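# Place mat cartridge label-up into an empty tray pocket

## Task

Take the cartridge resting on the green mat and set it, label facing up, into any free pocket of the tray that already holds some cartridges, then open the gripper so it is released.

## Robot and tools

Robot: two arms, left_arm and right_arm, each with six revolute joints and a two-finger parallel gripper. The names are labels only; they do not say which side of an image an arm appears on. Each arm carries a wrist camera: cam_left_wrist and cam_right_wrist, both 616x616 images, returned in that order.

Frames: all printed gripper poses share one scene frame. Its origin sits on the table surface midway between the arms, +x reaches out over the table, +z is up, and left_arm is on the +y side. Arm bases: left_arm at (-0.050, +0.304, 0) m, quat_wxyz (+0.995, 0, 0, -0.100); right_arm at (-0.009, -0.244, 0) m, quat_wxyz (+1.000, 0, 0, -0.002). The fingers point along the gripper's +z and close along its y axis. end_effector_position is the point midway between the finger pads, roughly 1 cm short of the tips; it may be somewhat off, especially when the arm is stretched far.

Command row: every moving command uses one row of 14 numbers covering both arms, even if only one moves: left_arm waist, shoulder, elbow, wrist pitch, wrist yaw, wrist roll, opening, then the same seven for right_arm. Joint numbers are absolute target angles in radians (joint space, not Cartesian), in the same form as the Joint positions line. Stated ranges per arm: waist -2.618 to 3.054, shoulder 0.000 to 3.142, elbow 0.000 to 3.142, wrist pitch -1.571 to 1.571, wrist yaw -1.571 to 1.571, wrist roll -2.094 to 2.094. True ends may differ by up to 0.036 rad; a target beyond that margin and farther out than the current angle is rejected, and one past the real end is clipped, sometimes reported as "joint sent to its limit". Opening is an absolute value from -1 (closed) to +1 (fully open, 0.094 m pad gap). Between the extremes, the fingers go to where grip_measured would read the commanded value. To hold a part, keep the command below grip_measured: about 0.03 lower holds firmly, less lower holds gently.

Tools:
- execute_actions(actions): a list of actions run in sequence. Each action is a table of up to 15 rows, one per 1/30 s step; if shorter, its final row is repeated to fill 15 steps. An empty list only reports state and images.
- move(target, speed, blocking): target is one 14-number row of absolute joint angles and openings. All joints travel proportionally so they finish together; the gripper path is usually curved. speed (rad/s, 0.01 to 2, default 0.5) caps the joint with the longest travel. Paths last 0.5 to 10 s; they do not avoid obstacles or the other arm. Finger values are applied at the start. blocking=false returns after 0.5 s while motion continues; until its end is reported, further rows and moves are refused, so use wait or stop. The result adds a "move:" line: ending (done, off_target, moving, held, fault), limits=held or limits=none, and each arm's joint farthest from target.
- wait(seconds): 0 to 10; lets the scene run with the last commands held; returns early when a running move ends.
- stop(): brakes a running move; needs room, more after fast motion. Fingers keep moving.
- zoom_image(camera, region): enlarged view of part of the latest image; camera is cam_left_wrist or cam_right_wrist, region [x0, y0, x1, y1] in pixels from the top-left, at most 504 by 504.
- read_manual(section): returns URDF licence texts only ("licences").
- finished_scene(scene): ends the current scene (give its number) once the last command has been held; irreversible; reports success.

Motion limits: each control step, a joint's target is kept within a lead of its measured angle: 0.202 rad waist, 0.258 shoulder, 0.238 elbow, 0.573 wrist pitch, 0.522 wrist yaw and roll. If targets would move a gripper more than 70 mm from where it is, all joints of that arm are scaled back. So large changes take several actions, and an unfinished motion may need re-sending. "Joint targets" shows what joints are currently driven toward; resend those values to hold still.

Result lines: per-arm gripper position (m) and quat_wxyz; Joint positions and Joint velocities per arm in joint order plus pad gap (m, m/s); grip_measured on the command scale (each gripper may read off by about 1 mm, constant); "joint command not followed" means a clearance check altered some joint targets; FAULT or OVER-TEMPERATURE FAULT lines mean an arm was stopped; MOTOR HOT warns from 75 °C. Holding loads heats motors; at 90 °C the arm pauses, at 100 °C it goes limp and drops.

Cautions: nothing may leave the table. Avoid arm-to-arm contact. Faster moves and targets set deeper past a contact hit and press harder; approach slowly. Objects may get occasional brief external tugs or pushes, so grip securely. Avoid drops, slips and slams. Pad force is roughly 50 to 62 N, lower on thin parts, with a short spike on first contact. The wrist camera mount occupies space near the gripper; leave clearance. The robot keeps holding its last command while you compose the next call.

Each tool is called by a JSON object that holds its "method" and its "body".

## Session

{"method": "execute_actions", "body": {"actions": []}}

Scene clock: 0.00 s.
left_arm: end_effector_position=(+0.2564, -0.0778, +0.0984) grip_measured=+1.000 end_effector_quat_wxyz=(+0.080, +0.840, +0.535, +0.032) | right_arm: end_effector_position=(+0.3361, -0.3617, +0.1298) grip_measured=+1.000 end_effector_quat_wxyz=(+0.076, +0.243, +0.958, +0.128)
Joint names: [waist, shoulder, elbow, wrist pitch, wrist yaw, wrist roll]
Joint positions: left_arm=[-0.714  2.309  2.185 -1.281 -0.05   1.096  0.094] | right_arm=[-0.466  1.825  1.568 -1.22  -0.284  0.041  0.094]
Joint velocities: left_arm=[-0.002 -0.002 -0.007 -0.022  0.022 -0.037  0.   ] | right_arm=[-0.007  0.007  0.012 -0.081 -0.081  0.037  0.   ]
Joint targets: left_arm=[-0.714 2.286 2.199 -1.279 -0.040 1.095] | right_arm=[-0.466 1.818 1.575 -1.221 -0.289 0.040]

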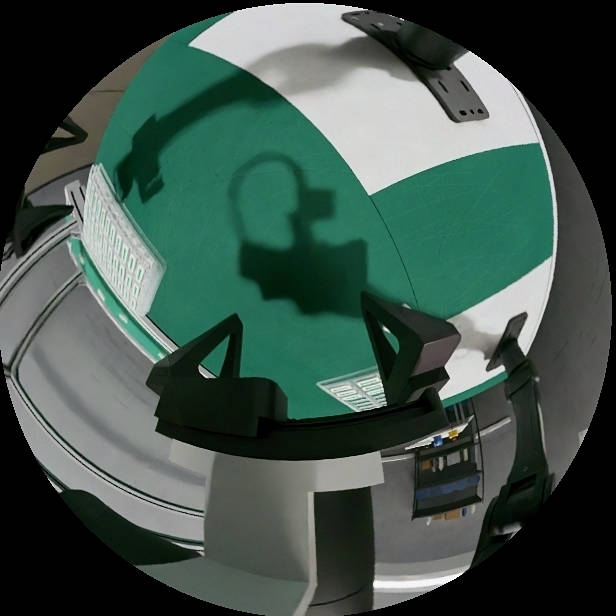

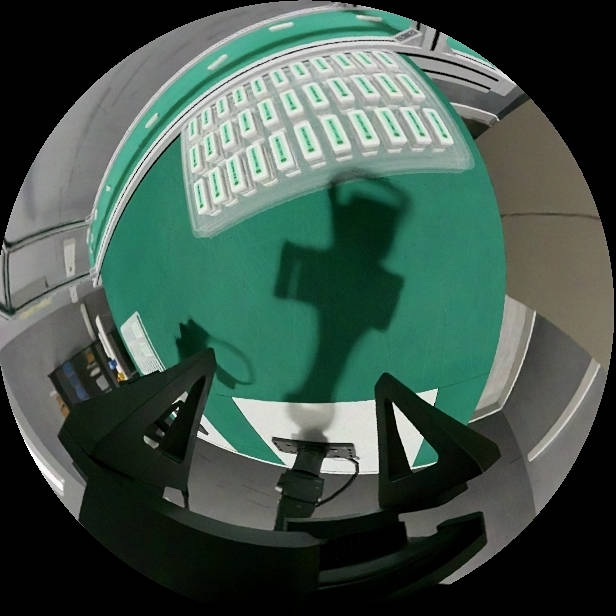

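{"method": "move", "body": {"target": [0.0,1.5,1.6,-1.55,0,0,1, 0.0,1.5,1.6,-1.55,0,0,1], "speed": 1.0}}

Scene clock: 13.10 s.
left_arm: end_effector_position=(+0.2168, +0.2516, +0.2166) grip_measured=+1.000 end_effector_quat_wxyz=(+0.054, +0.105, +0.993, +0.001) | right_arm: end_effector_position=(+0.2625, -0.2434, +0.2094) grip_measured=+1.000 end_effector_quat_wxyz=(+0.048, +0.008, +0.999, +0.005)
Joint names: [waist, shoulder, elbow, wrist pitch, wrist yaw, wrist roll]
Joint positions: left_arm=[-0.003  1.519  1.607 -1.552 -0.012  0.007  0.094] | right_arm=[-0.006  1.521  1.58  -1.534 -0.009  0.008  0.094]
Joint velocities: left_arm=[-0.032  0.002 -0.002 -0.007 -0.022  0.022  0.   ] | right_arm=[ 0.007 -0.007 -0.007  0.051  0.007  0.022  0.   ]
Joint targets: left_arm=[0.000 1.500 1.600 -1.550 -0.000 -0.000] | right_arm=[0.000 1.500 1.600 -1.550 0.000 -0.000]
move: off_target (right_arm); limits=none; left_arm: farthest joint: the shoulder, 0.019 radians from its target (0.809 radians at the start); right_arm: farthest joint: the shoulder, 0.021 radians from its target (0.325 radians at the start)

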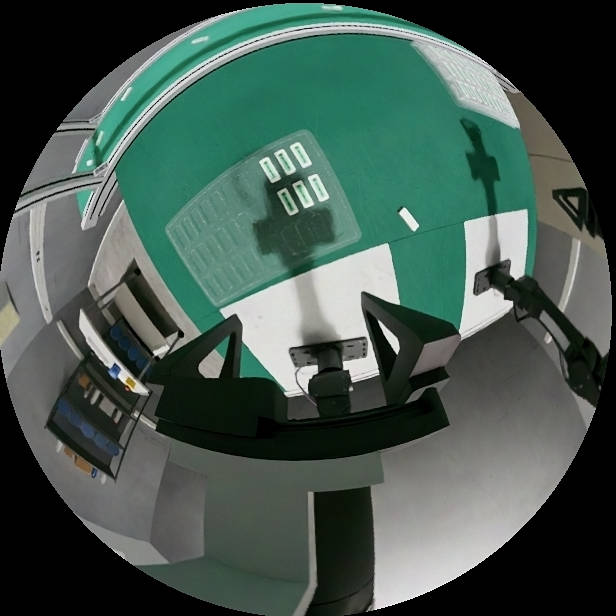

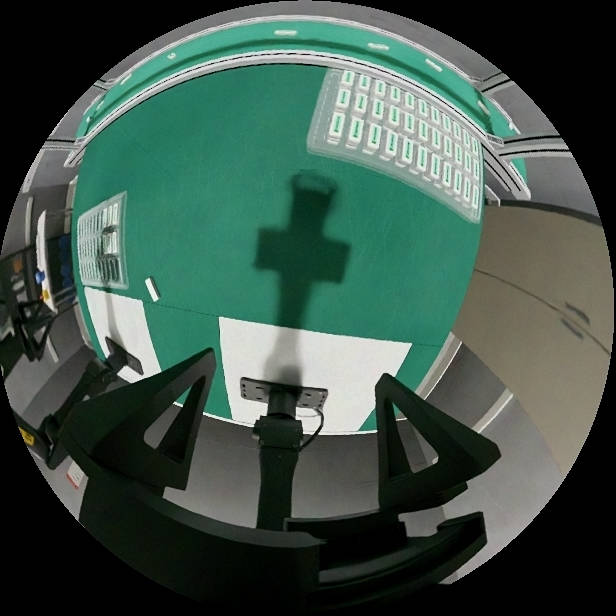

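{"method": "zoom_image", "body": {"camera": "cam_left_wrist", "region": [150, 110, 450, 330]}}

{"method": "zoom_image", "body": {"camera": "cam_right_wrist", "region": [70, 180, 220, 330]}}

{"method": "zoom_image", "body": {"camera": "cam_left_wrist", "region": [370, 190, 440, 250]}}

Region (150, 110, 450, 330) of cam_left_wrist's 616x616 image, scaled by 1.680, with more detail than that image has; it fills the top 370 rows of this view, and the rest is white.

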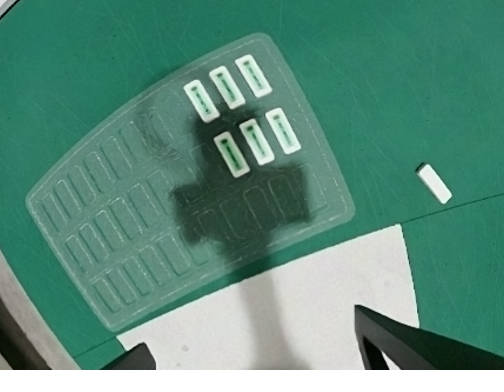

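Region (70, 180, 220, 330) of cam_right_wrist's 616x616 image, scaled by 3.360, with more detail than that image has.

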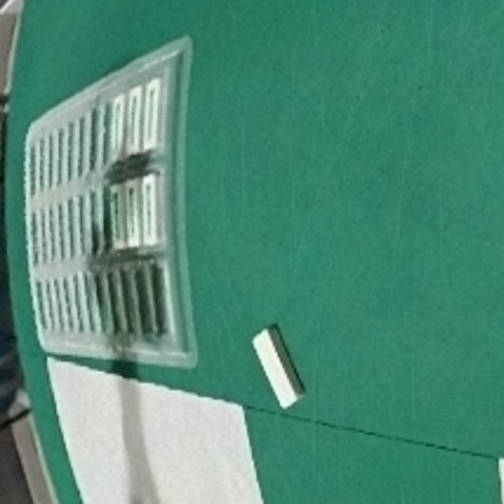

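Region (370, 190, 440, 250) of cam_left_wrist's 616x616 image, scaled by 7.200, with more detail than that image has; it fills the top 432 rows of this view, and the rest is white.

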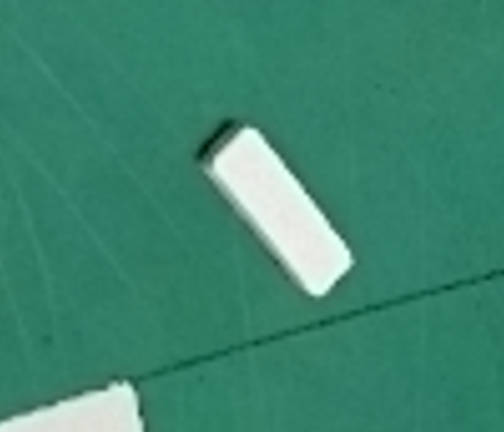

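{"method": "move", "body": {"target": [0.6,1.5,1.6,-1.55,0,0.2,1, 0.97,1.93,1.667,-1.275,0,-0.9,1], "speed": 1.0}}

Scene clock: 25.30 s.
left_arm: end_effector_position=(+0.1999, +0.4103, +0.2166) grip_measured=+1.000 end_effector_quat_wxyz=(+0.050, -0.100, +0.994, +0.020) | right_arm: end_effector_position=(+0.1941, +0.0575, +0.1066) grip_measured=+1.000 end_effector_quat_wxyz=(+0.000, +0.803, -0.596, -0.001)
Joint names: [waist, shoulder, elbow, wrist pitch, wrist yaw, wrist roll]
Joint positions: left_arm=[ 0.596  1.519  1.607 -1.552 -0.009  0.194  0.094] | right_arm=[ 0.977  1.925  1.64  -1.286 -0.001 -0.891  0.094]
Joint velocities: left_arm=[-0.007 -0.002 -0.002  0.007 -0.037  0.022  0.   ] | right_arm=[-0.007 -0.007 -0.017 -0.037 -0.007 -0.037  0.   ]
Joint targets: left_arm=[0.600 1.500 1.600 -1.550 0.000 0.200] | right_arm=[0.970 1.930 1.667 -1.275 -0.000 -0.900]
move: off_target (right_arm); limits=none; left_arm: farthest joint: the shoulder, 0.019 radians from its target (0.019 radians at the start); right_arm: farthest joint: the elbow, 0.027 radians from its target (0.087 radians at the start)

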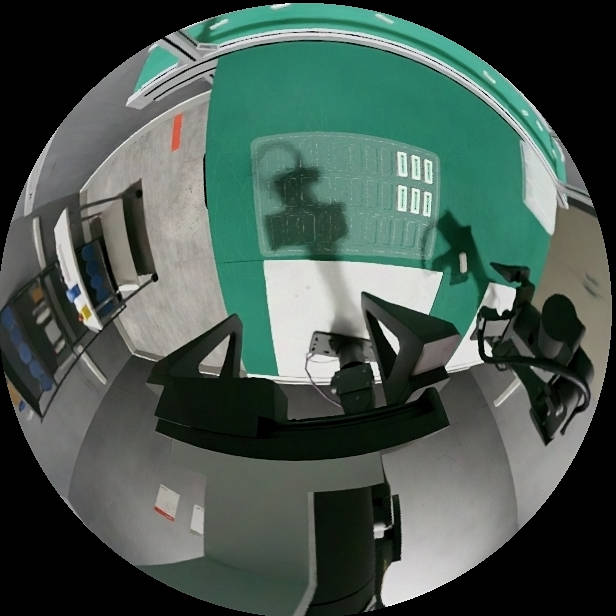

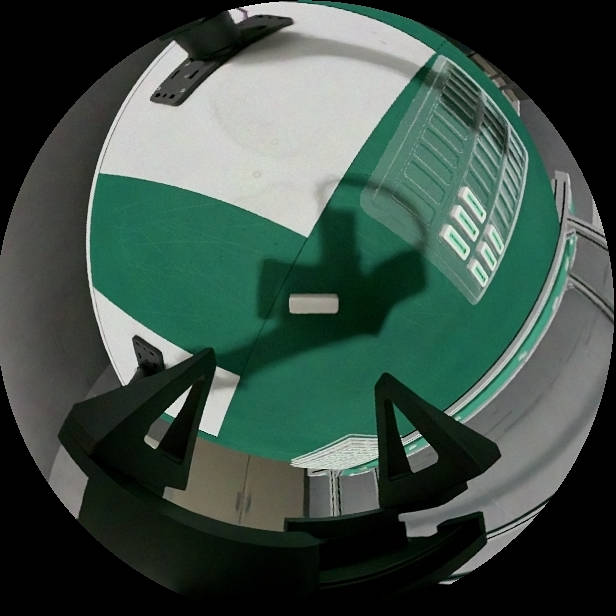

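{"method": "move", "body": {"target": [0.6,1.5,1.6,-1.55,0,0.2,1, 0.97,1.965,1.475,-1.065,0,-1.04,1], "speed": 0.5}}

Scene clock: 29.07 s.
left_arm: end_effector_position=(+0.1999, +0.4103, +0.2166) grip_measured=+1.000 end_effector_quat_wxyz=(+0.050, -0.100, +0.994, +0.020) | right_arm: end_effector_position=(+0.1974, +0.0624, +0.0554) grip_measured=+1.000 end_effector_quat_wxyz=(-0.009, +0.843, -0.538, -0.000)
Joint names: [waist, shoulder, elbow, wrist pitch, wrist yaw, wrist roll]
Joint positions: left_arm=[ 0.596  1.519  1.607 -1.552 -0.009  0.194  0.094] | right_arm=[ 0.977  1.958  1.481 -1.076 -0.001 -1.031  0.094]
Joint velocities: left_arm=[-0.022 -0.012  0.002 -0.022 -0.037 -0.007  0.   ] | right_arm=[ 0.002 -0.007  0.007 -0.007 -0.022 -0.007  0.   ]
Joint targets: left_arm=[0.600 1.500 1.600 -1.550 0.000 0.200] | right_arm=[0.970 1.965 1.475 -1.065 -0.000 -1.040]
move: done; limits=none; left_arm: farthest joint: the shoulder, 0.019 radians from its target (0.019 radians at the start); right_arm: farthest joint: the wrist pitch, 0.011 radians from its target (0.221 radians at the start)

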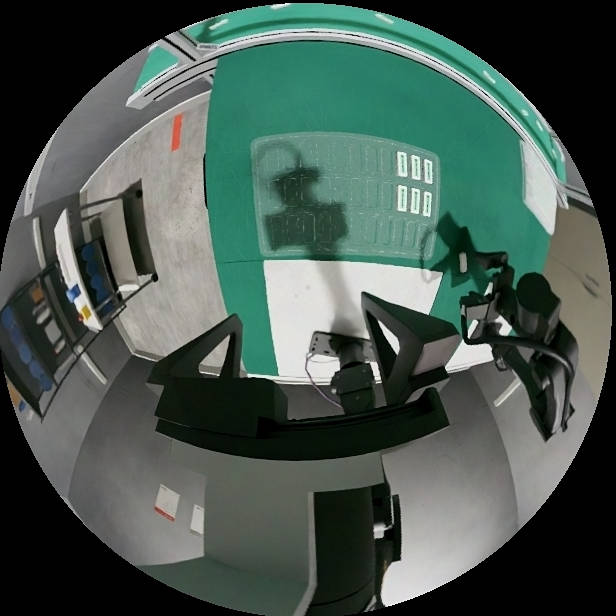

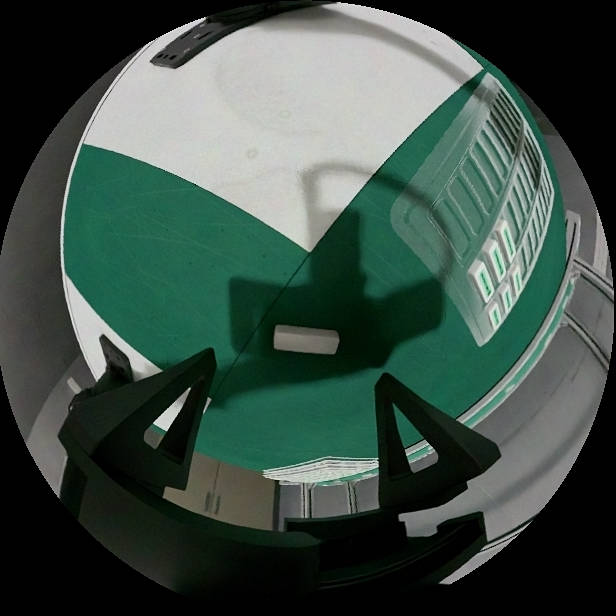

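{"method": "move", "body": {"target": [0.6,1.5,1.6,-1.55,0,0.2,1, 0.97,1.99,1.41,-0.99,0,-1.12,1], "speed": 0.3}}

{"method": "zoom_image", "body": {"camera": "cam_right_wrist", "region": [170, 280, 430, 460]}}

Scene clock: 33.80 s.
left_arm: end_effector_position=(+0.1999, +0.4103, +0.2166) grip_measured=+1.000 end_effector_quat_wxyz=(+0.050, -0.100, +0.994, +0.020) | right_arm: end_effector_position=(+0.1957, +0.0599, +0.0328) grip_measured=+1.000 end_effector_quat_wxyz=(-0.004, +0.864, -0.504, -0.000)
Joint names: [waist, shoulder, elbow, wrist pitch, wrist yaw, wrist roll]
Joint positions: left_arm=[ 0.596  1.519  1.607 -1.552 -0.009  0.194  0.094] | right_arm=[ 0.977  1.98   1.418 -1.001 -0.001 -1.112  0.094]
Joint velocities: left_arm=[ 0.007  0.007 -0.012  0.007 -0.066 -0.066  0.   ] | right_arm=[-0.007  0.007  0.007  0.007  0.007  0.007  0.   ]
Joint targets: left_arm=[0.600 1.500 1.600 -1.550 -0.000 0.200] | right_arm=[0.970 1.990 1.410 -0.990 0.000 -1.120]
move: done; limits=none; left_arm: farthest joint: the shoulder, 0.019 radians from its target (0.019 radians at the start); right_arm: farthest joint: the wrist pitch, 0.011 radians from its target (0.085 radians at the start)

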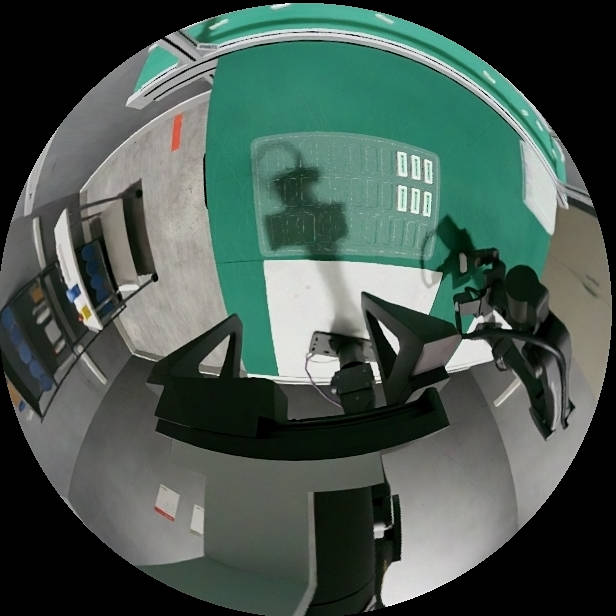

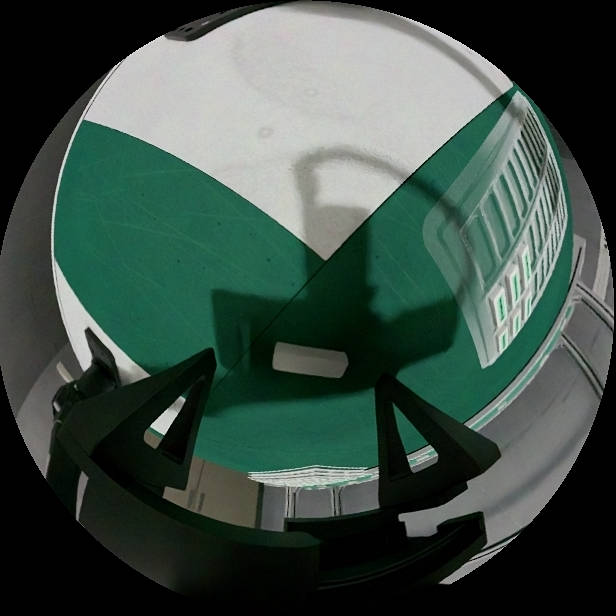

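Region (170, 280, 430, 460) of cam_right_wrist's 616x616 image, scaled by 1.938, with more detail than that image has; it fills the top 349 rows of this view, and the rest is white.

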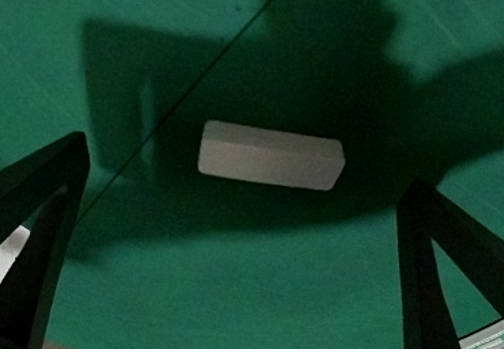

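{"method": "move", "body": {"target": [0.6,1.5,1.6,-1.55,0,0.2,1, 0.955,2.025,1.453,-0.972,0,-1.136,0.45], "speed": 0.2}}

{"method": "zoom_image", "body": {"camera": "cam_right_wrist", "region": [170, 280, 430, 460]}}

Scene clock: 38.90 s.
left_arm: end_effector_position=(+0.1999, +0.4103, +0.2166) grip_measured=+1.000 end_effector_quat_wxyz=(+0.050, -0.100, +0.994, +0.020) | right_arm: end_effector_position=(+0.2037, +0.0613, +0.0242) grip_measured=+0.452 end_effector_quat_wxyz=(-0.003, +0.864, -0.504, -0.000)
Joint names: [waist, shoulder, elbow, wrist pitch, wrist yaw, wrist roll]
Joint positions: left_arm=[ 0.596  1.519  1.607 -1.552 -0.009  0.194  0.094] | right_arm=[ 0.962  2.013  1.43  -0.982 -0.001 -1.128  0.068]
Joint velocities: left_arm=[-0.012 -0.002 -0.007 -0.007 -0.007 -0.007  0.   ] | right_arm=[ 0.002 -0.002 -0.002 -0.007 -0.066 -0.081  0.   ]
Joint targets: left_arm=[0.600 1.500 1.600 -1.550 0.000 0.200] | right_arm=[0.955 2.025 1.453 -0.972 0.000 -1.136]
move: off_target (right_arm); limits=none; left_arm: farthest joint: the shoulder, 0.019 radians from its target (0.019 radians at the start); right_arm: farthest joint: the elbow, 0.023 radians from its target (0.035 radians at the start)

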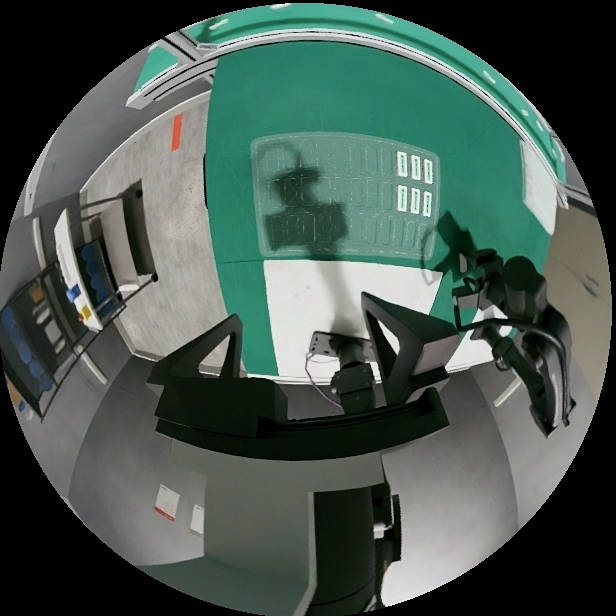

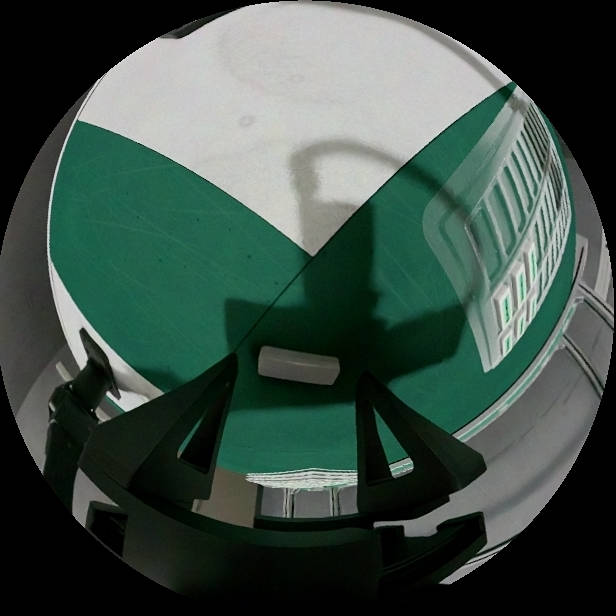

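Region (170, 280, 430, 460) of cam_right_wrist's 616x616 image, scaled by 1.938, with more detail than that image has; it fills the top 349 rows of this view, and the rest is white.

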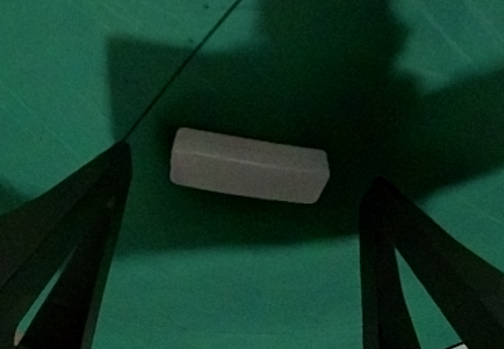

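{"method": "move", "body": {"target": [0.6,1.5,1.6,-1.55,0,0.2,1, 0.95,2.05,1.453,-0.964,0,-1.14,0.45], "speed": 0.1}}

{"method": "zoom_image", "body": {"camera": "cam_right_wrist", "region": [170, 280, 430, 460]}}

Scene clock: 45.37 s.
left_arm: end_effector_position=(+0.1999, +0.4103, +0.2166) grip_measured=+1.000 end_effector_quat_wxyz=(+0.050, -0.100, +0.994, +0.020) | right_arm: end_effector_position=(+0.2033, +0.0607, +0.0152) grip_measured=+0.452 end_effector_quat_wxyz=(+0.006, +0.865, -0.502, -0.001)
Joint names: [waist, shoulder, elbow, wrist pitch, wrist yaw, wrist roll]
Joint positions: left_arm=[ 0.596  1.519  1.607 -1.552 -0.009  0.194  0.094] | right_arm=[ 0.962  2.038  1.43  -0.975 -0.001 -1.132  0.068]
Joint velocities: left_arm=[-0.002 -0.007 -0.012 -0.007 -0.139 -0.037  0.   ] | right_arm=[-0.012  0.002 -0.002 -0.007 -0.007  0.007  0.001]
Joint targets: left_arm=[0.600 1.500 1.600 -1.550 0.000 0.200] | right_arm=[0.950 2.050 1.453 -0.964 -0.000 -1.140]
move: off_target (right_arm); limits=none; left_arm: farthest joint: the shoulder, 0.019 radians from its target (0.019 radians at the start); right_arm: farthest joint: the elbow, 0.023 radians from its target (0.023 radians at the start)

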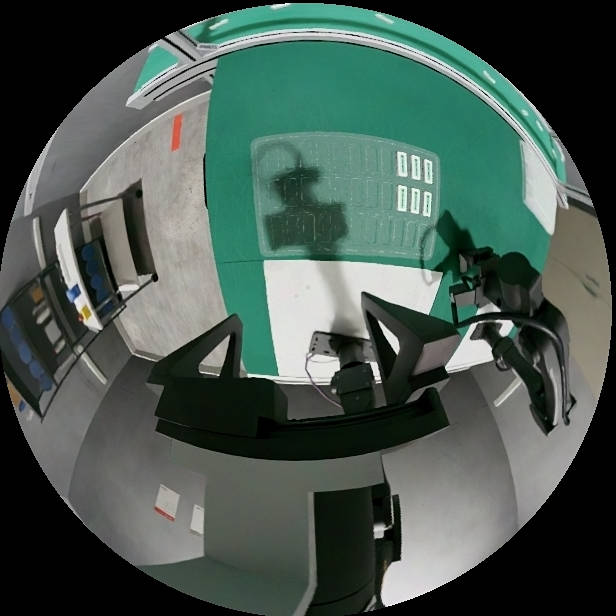

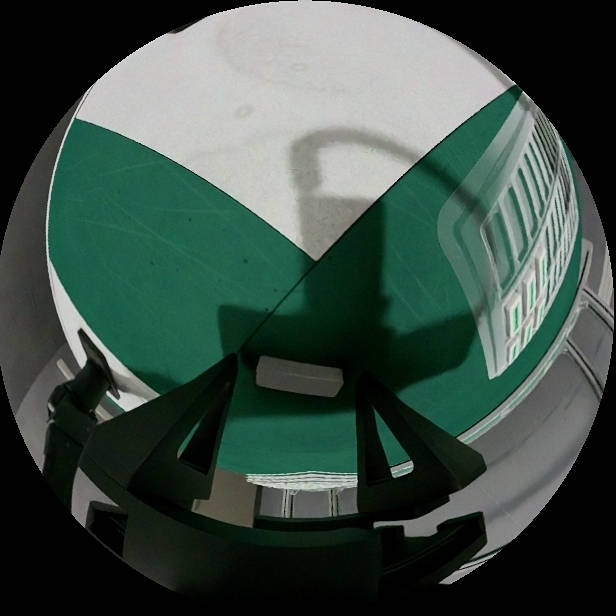

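Region (170, 280, 430, 460) of cam_right_wrist's 616x616 image, scaled by 1.938, with more detail than that image has; it fills the top 349 rows of this view, and the rest is white.

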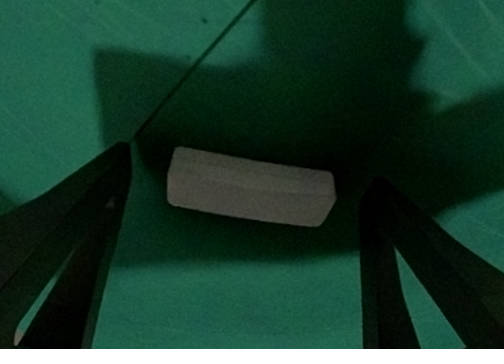

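{"method": "move", "body": {"target": [0.6,1.5,1.6,-1.55,0,0.2,1, 0.938,2.055,1.453,-0.988,0,-1.152,0.3], "speed": 0.1}}

{"method": "zoom_image", "body": {"camera": "cam_right_wrist", "region": [170, 280, 430, 460]}}

Scene clock: 48.43 s.
left_arm: end_effector_position=(+0.1999, +0.4103, +0.2166) grip_measured=+1.000 end_effector_quat_wxyz=(+0.050, -0.100, +0.994, +0.020) | right_arm: end_effector_position=(+0.2086, +0.0571, +0.0152) grip_measured=+0.302 end_effector_quat_wxyz=(+0.006, +0.863, -0.504, -0.001)
Joint names: [waist, shoulder, elbow, wrist pitch, wrist yaw, wrist roll]
Joint positions: left_arm=[ 0.596  1.519  1.607 -1.552 -0.009  0.194  0.094] | right_arm=[ 0.944  2.038  1.43  -0.975 -0.001 -1.143  0.061]
Joint velocities: left_arm=[ 0.007  0.002 -0.007 -0.022  0.022 -0.022  0.   ] | right_arm=[-0.012  0.002  0.007 -0.037  0.007  0.037 -0.001]
Joint targets: left_arm=[0.600 1.500 1.600 -1.550 -0.000 0.200] | right_arm=[0.938 2.055 1.453 -0.988 0.000 -1.152]
move: off_target (right_arm); limits=none; left_arm: farthest joint: the shoulder, 0.019 radians from its target (0.019 radians at the start); right_arm: farthest joint: the elbow, 0.023 radians from its target (0.023 radians at the start)

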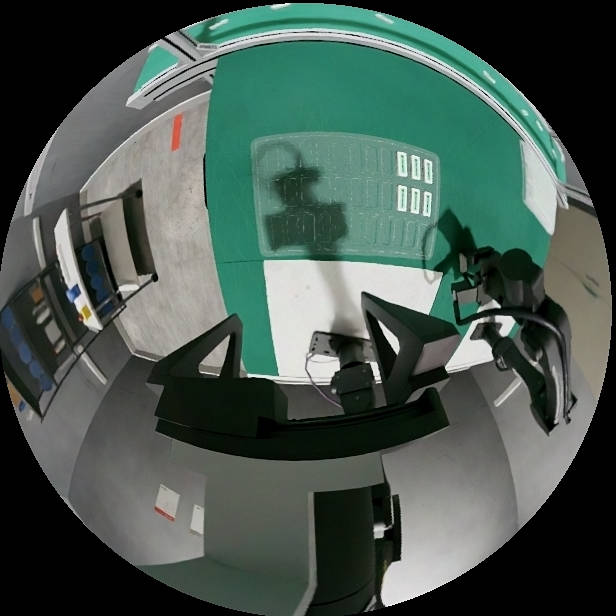

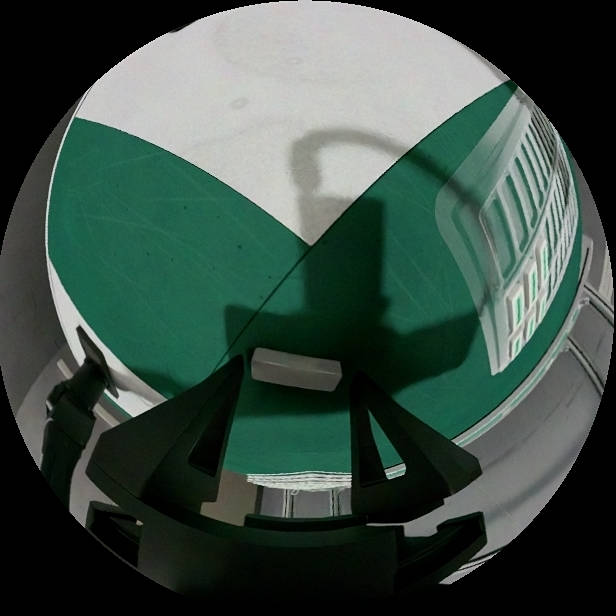

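Region (170, 280, 430, 460) of cam_right_wrist's 616x616 image, scaled by 1.938, with more detail than that image has; it fills the top 349 rows of this view, and the rest is white.

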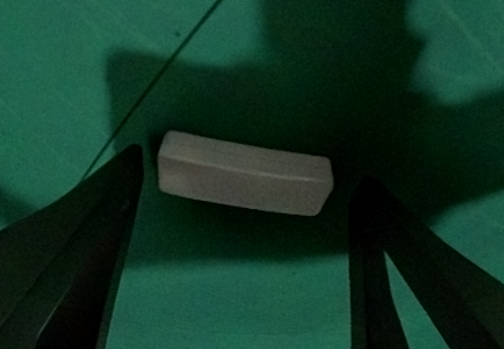

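{"method": "execute_actions", "body": {"actions": [[[0.6,1.5,1.6,-1.55,0,0.2,1, 0.938,2.062,1.453,-0.988,0,-1.14,0.3]],[[0.6,1.5,1.6,-1.55,0,0.2,1, 0.938,2.062,1.453,-0.988,0,-1.14,0.2],[0.6,1.5,1.6,-1.55,0,0.2,1, 0.938,2.062,1.453,-0.988,0,-1.14,0.17],[0.6,1.5,1.6,-1.55,0,0.2,1, 0.938,2.062,1.453,-0.988,0,-1.14,0.14],[0.6,1.5,1.6,-1.55,0,0.2,1, 0.938,2.062,1.453,-0.988,0,-1.14,0.11],[0.6,1.5,1.6,-1.55,0,0.2,1, 0.938,2.062,1.453,-0.988,0,-1.14,0.08],[0.6,1.5,1.6,-1.55,0,0.2,1, 0.938,2.062,1.453,-0.988,0,-1.14,0.05],[0.6,1.5,1.6,-1.55,0,0.2,1, 0.938,2.062,1.453,-0.988,0,-1.14,0.02],[0.6,1.5,1.6,-1.55,0,0.2,1, 0.938,2.062,1.453,-0.988,0,-1.14,-0.01]]]}}

{"method": "zoom_image", "body": {"camera": "cam_right_wrist", "region": [170, 280, 430, 460]}}

Scene clock: 54.17 s.
left_arm: end_effector_position=(+0.1999, +0.4103, +0.2166) grip_measured=+1.000 end_effector_quat_wxyz=(+0.050, -0.100, +0.994, +0.020) | right_arm: end_effector_position=(+0.2086, +0.0571, +0.0152) grip_measured=-0.003 end_effector_quat_wxyz=(+0.006, +0.864, -0.504, -0.001)
Joint names: [waist, shoulder, elbow, wrist pitch, wrist yaw, wrist roll]
Joint positions: left_arm=[ 0.596  1.519  1.607 -1.552 -0.009  0.194  0.094] | right_arm=[ 0.944  2.038  1.43  -0.975 -0.001 -1.144  0.047]
Joint velocities: left_arm=[ 0.002  0.007  0.012  0.022  0.007 -0.037  0.   ] | right_arm=[ 0.002  0.002  0.002 -0.037 -0.007 -0.007  0.   ]
Joint targets: left_arm=[0.600 1.500 1.600 -1.550 0.000 0.200] | right_arm=[0.938 2.062 1.453 -0.988 0.000 -1.140]

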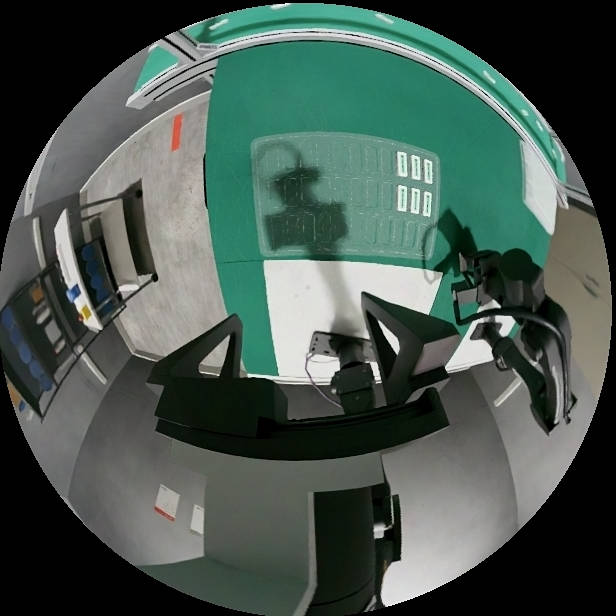

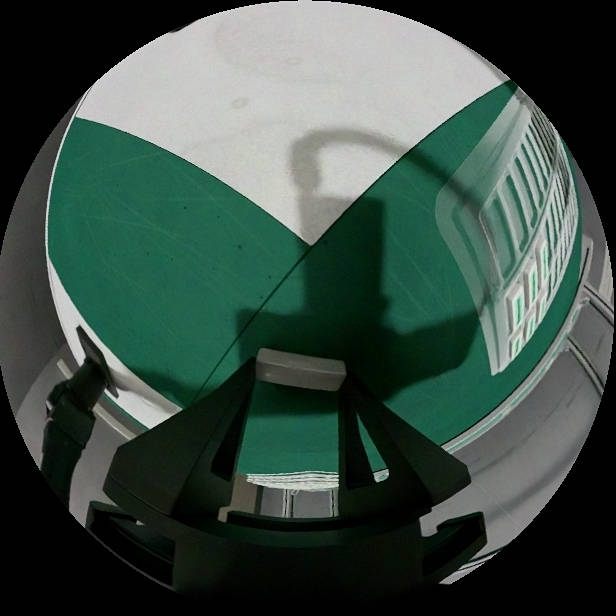

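Region (170, 280, 430, 460) of cam_right_wrist's 616x616 image, scaled by 1.938, with more detail than that image has; it fills the top 349 rows of this view, and the rest is white.

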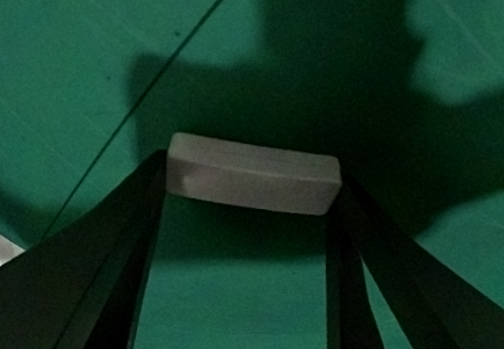

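{"method": "execute_actions", "body": {"actions": [[[0.6,1.5,1.6,-1.55,0,0.2,1, 0.938,2.062,1.453,-0.988,0,-1.14,0.05],[0.6,1.5,1.6,-1.55,0,0.2,1, 0.938,2.062,1.453,-0.988,0,-1.14,0.05],[0.6,1.5,1.6,-1.55,0,0.2,1, 0.938,2.062,1.453,-0.988,0,-1.14,0.05],[0.6,1.5,1.6,-1.55,0,0.2,1, 0.938,2.075,1.453,-0.988,0,-1.14,0.05],[0.6,1.5,1.6,-1.55,0,0.2,1, 0.938,2.075,1.453,-0.988,0,-1.14,0.05],[0.6,1.5,1.6,-1.55,0,0.2,1, 0.938,2.06,1.453,-0.988,0,-1.14,0.05]],[[0.6,1.5,1.6,-1.55,0,0.2,1, 0.938,2.055,1.453,-0.988,0,-1.14,-0.04]]]}}

{"method": "zoom_image", "body": {"camera": "cam_right_wrist", "region": [170, 280, 430, 460]}}

Scene clock: 59.27 s.
left_arm: end_effector_position=(+0.1999, +0.4103, +0.2166) grip_measured=+1.000 end_effector_quat_wxyz=(+0.050, -0.100, +0.994, +0.020) | right_arm: end_effector_position=(+0.2083, +0.0567, +0.0116) grip_measured=-0.020 end_effector_quat_wxyz=(+0.011, +0.864, -0.504, -0.002)
Joint names: [waist, shoulder, elbow, wrist pitch, wrist yaw, wrist roll]
Joint positions: left_arm=[ 0.596  1.519  1.607 -1.552 -0.009  0.194  0.094] | right_arm=[ 0.944  2.051  1.433 -0.975 -0.001 -1.144  0.046]
Joint velocities: left_arm=[0.002 0.012 0.002 0.022 0.007 0.022 0.   ] | right_arm=[-0.012 -0.012 -0.017  0.037 -0.022  0.007  0.001]
Joint targets: left_arm=[0.600 1.500 1.600 -1.550 -0.000 0.200] | right_arm=[0.938 2.055 1.453 -0.988 -0.000 -1.140]

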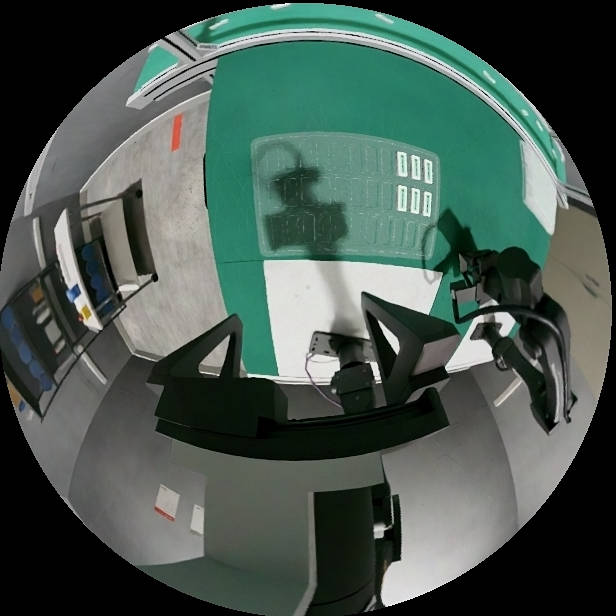

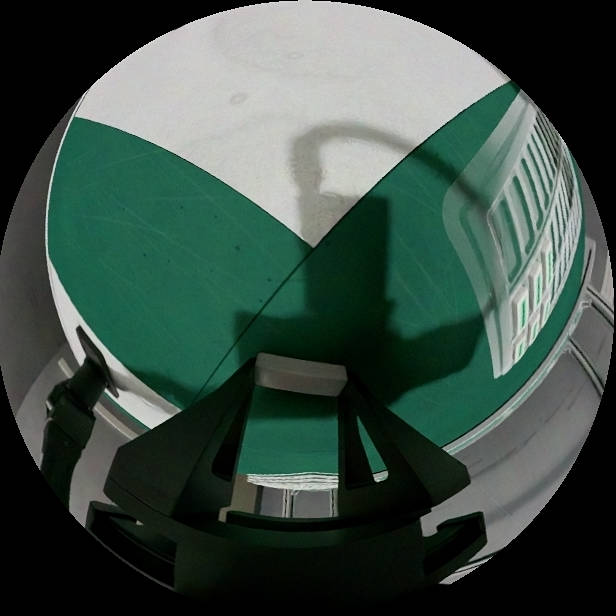

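Region (170, 280, 430, 460) of cam_right_wrist's 616x616 image, scaled by 1.938, with more detail than that image has; it fills the top 349 rows of this view, and the rest is white.

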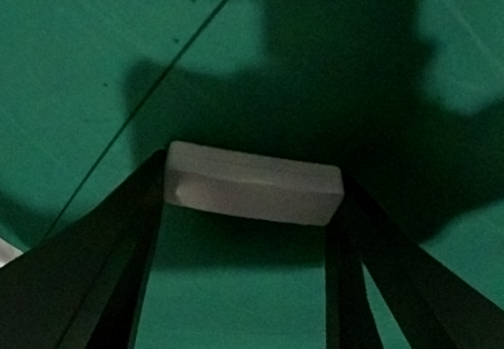

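{"method": "move", "body": {"target": [0.55,1.5,1.5,-1.2,0.2,-0.1,1, 0.944,1.93,1.47,-1.05,0,-1.14,-0.055], "speed": 0.5}}

{"method": "move", "body": {"target": [0.2,1.55,0.77,0.805,1.5,-1.575,-0.2, 0.35,1.44,0.67,0.797,-1.23,0.005,-0.055], "speed": 1.0}}

Scene clock: 74.93 s.
left_arm: end_effector_position=(+0.2732, +0.3893, +0.2073) grip_measured=+1.000 end_effector_quat_wxyz=(+0.176, -0.204, +0.961, -0.069) | right_arm: end_effector_position=(+0.2084, +0.0568, +0.0495) grip_measured=-0.020 end_effector_quat_wxyz=(-0.018, +0.864, -0.504, +0.001)
Joint names: [waist, shoulder, elbow, wrist pitch, wrist yaw, wrist roll]
Joint positions: left_arm=[ 0.556  1.519  1.506 -1.223  0.186 -0.094  0.094] | right_arm=[ 0.944  1.954  1.45  -1.031 -0.001 -1.144  0.046]
Joint velocities: left_arm=[ 0.007  0.002 -0.012  0.007  0.037  0.007  0.   ] | right_arm=[-0.007 -0.007 -0.002 -0.081  0.007 -0.022  0.   ]
Joint targets: left_arm=[0.550 1.500 1.500 -1.200 0.200 -0.100] | right_arm=[0.944 1.930 1.470 -1.050 0.000 -1.140]
move: off_target (left_arm, right_arm); limits=none; left_arm: farthest joint: the wrist pitch, 0.023 radians from its target (0.352 radians at the start); right_arm: farthest joint: the shoulder, 0.024 radians from its target (0.121 radians at the start)

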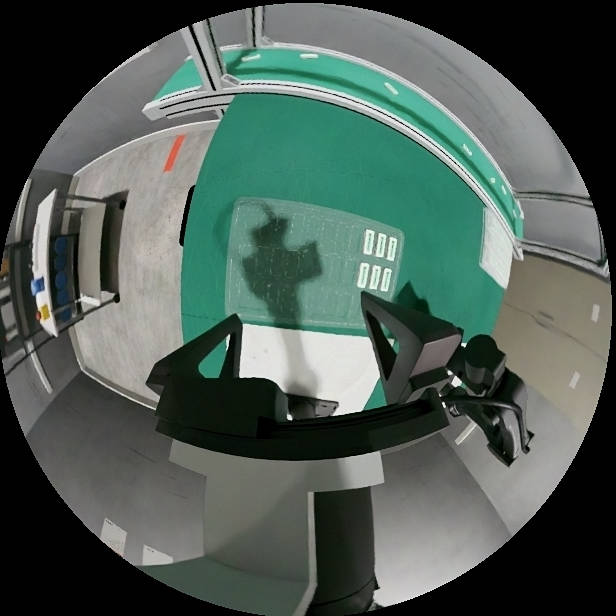

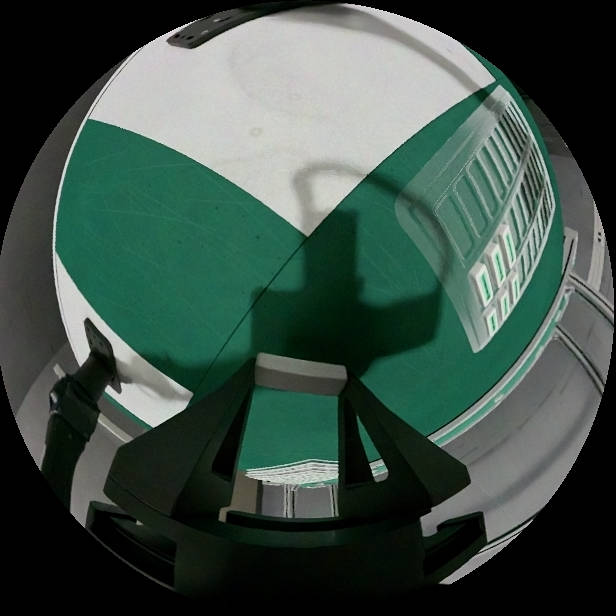

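Scene clock: 77.87 s.
left_arm: end_effector_position=(+0.2669, +0.1283, +0.2551) grip_measured=-0.197 end_effector_quat_wxyz=(+0.029, -0.031, +0.706, -0.707) | right_arm: end_effector_position=(+0.2516, +0.0320, +0.2510) grip_measured=-0.020 end_effector_quat_wxyz=(+0.502, -0.502, +0.497, +0.499)
Joint names: [waist, shoulder, elbow, wrist pitch, wrist yaw, wrist roll]
Joint positions: left_arm=[ 0.205  1.546  0.775  0.776  1.49  -1.578  0.038] | right_arm=[ 0.357  1.466  0.682  0.789 -1.219 -0.004  0.046]
Joint velocities: left_arm=[-0.022  0.002 -0.007  0.007  0.007 -0.051  0.001] | right_arm=[-0.002  0.017 -0.007  0.037  0.007  0.022  0.001]
Joint targets: left_arm=[0.200 1.550 0.770 0.805 1.500 -1.575] | right_arm=[0.350 1.440 0.670 0.797 -1.230 0.005]
move: off_target (left_arm, right_arm); limits=none; left_arm: farthest joint: the wrist pitch, 0.029 radians from its target (2.028 radians at the start); right_arm: farthest joint: the shoulder, 0.026 radians from its target (0.514 radians at the start)

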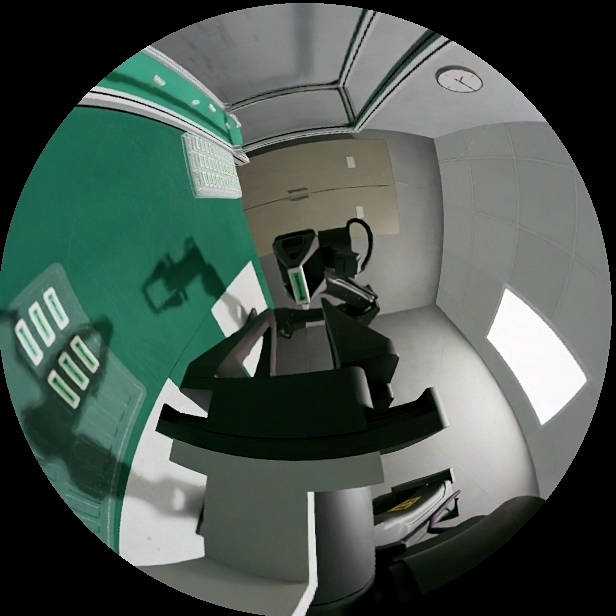

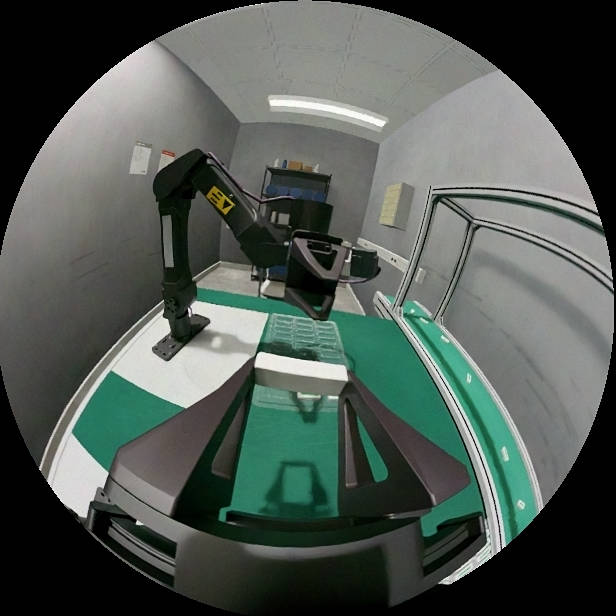

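{"method": "move", "body": {"target": [-0.008,1.582,0.812,0.81,1.358,-1.575,-0.2, 0.35,1.44,0.67,0.797,-1.23,0.005,-0.055], "speed": 0.3}}

{"method": "zoom_image", "body": {"camera": "cam_left_wrist", "region": [200, 200, 400, 400]}}

{"method": "zoom_image", "body": {"camera": "cam_right_wrist", "region": [200, 230, 400, 430]}}

Scene clock: 82.47 s.
left_arm: end_effector_position=(+0.2493, +0.0640, +0.2456) grip_measured=-0.197 end_effector_quat_wxyz=(-0.012, -0.011, +0.709, -0.705) | right_arm: end_effector_position=(+0.2514, +0.0320, +0.2511) grip_measured=-0.020 end_effector_quat_wxyz=(+0.501, -0.502, +0.497, +0.499)
Joint names: [waist, shoulder, elbow, wrist pitch, wrist yaw, wrist roll]
Joint positions: left_arm=[-0.005  1.578  0.775  0.78   1.367 -1.581  0.038] | right_arm=[ 0.357  1.466  0.682  0.789 -1.22  -0.003  0.046]
Joint velocities: left_arm=[ 0.002  0.007 -0.017 -0.051 -0.007 -0.037 -0.   ] | right_arm=[-0.022  0.002 -0.012  0.007 -0.007  0.022  0.   ]
Joint targets: left_arm=[-0.008 1.582 0.812 0.810 1.358 -1.575] | right_arm=[0.350 1.440 0.670 0.797 -1.230 0.005]
move: off_target (left_arm, right_arm); limits=none; left_arm: farthest joint: the elbow, 0.037 radians from its target (0.037 radians at the start); right_arm: farthest joint: the shoulder, 0.026 radians from its target (0.026 radians at the start)

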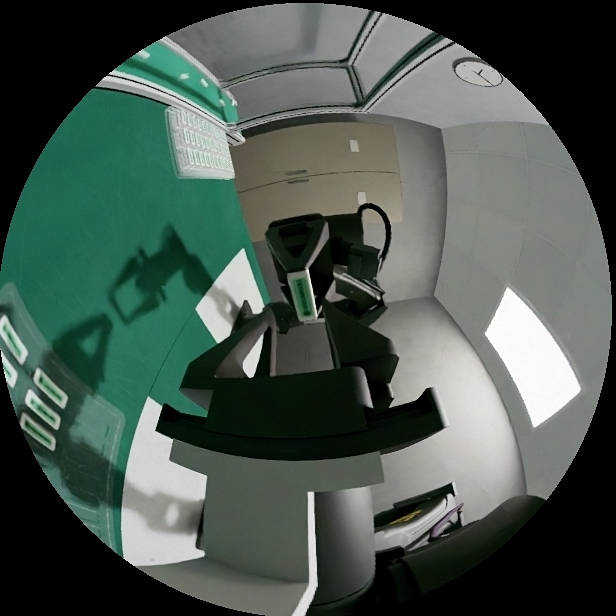

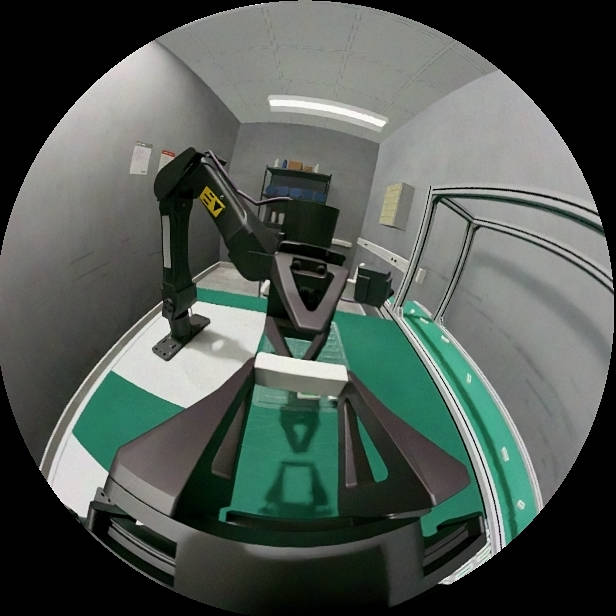

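Region (200, 200, 400, 400) of cam_left_wrist's 616x616 image, scaled by 2.520, with more detail than that image has.

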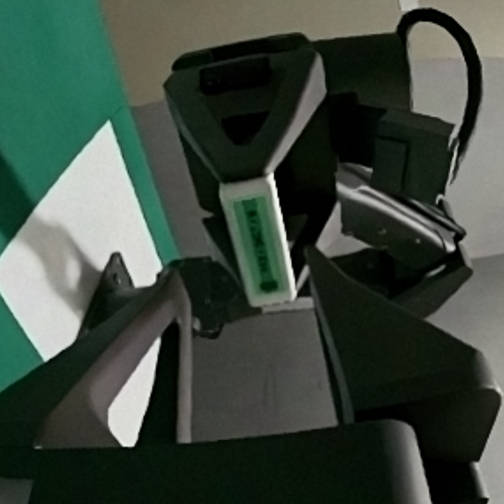

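Region (200, 230, 400, 430) of cam_right_wrist's 616x616 image, scaled by 2.520, with more detail than that image has.

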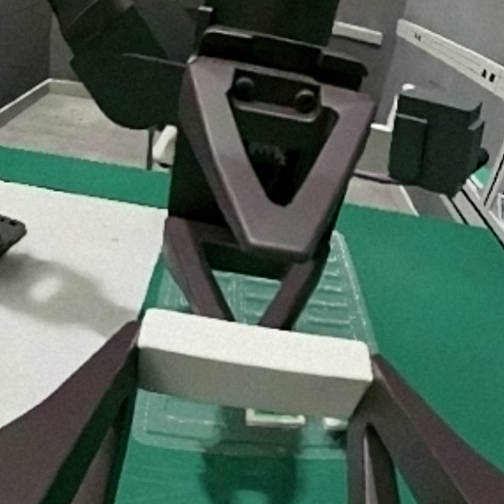

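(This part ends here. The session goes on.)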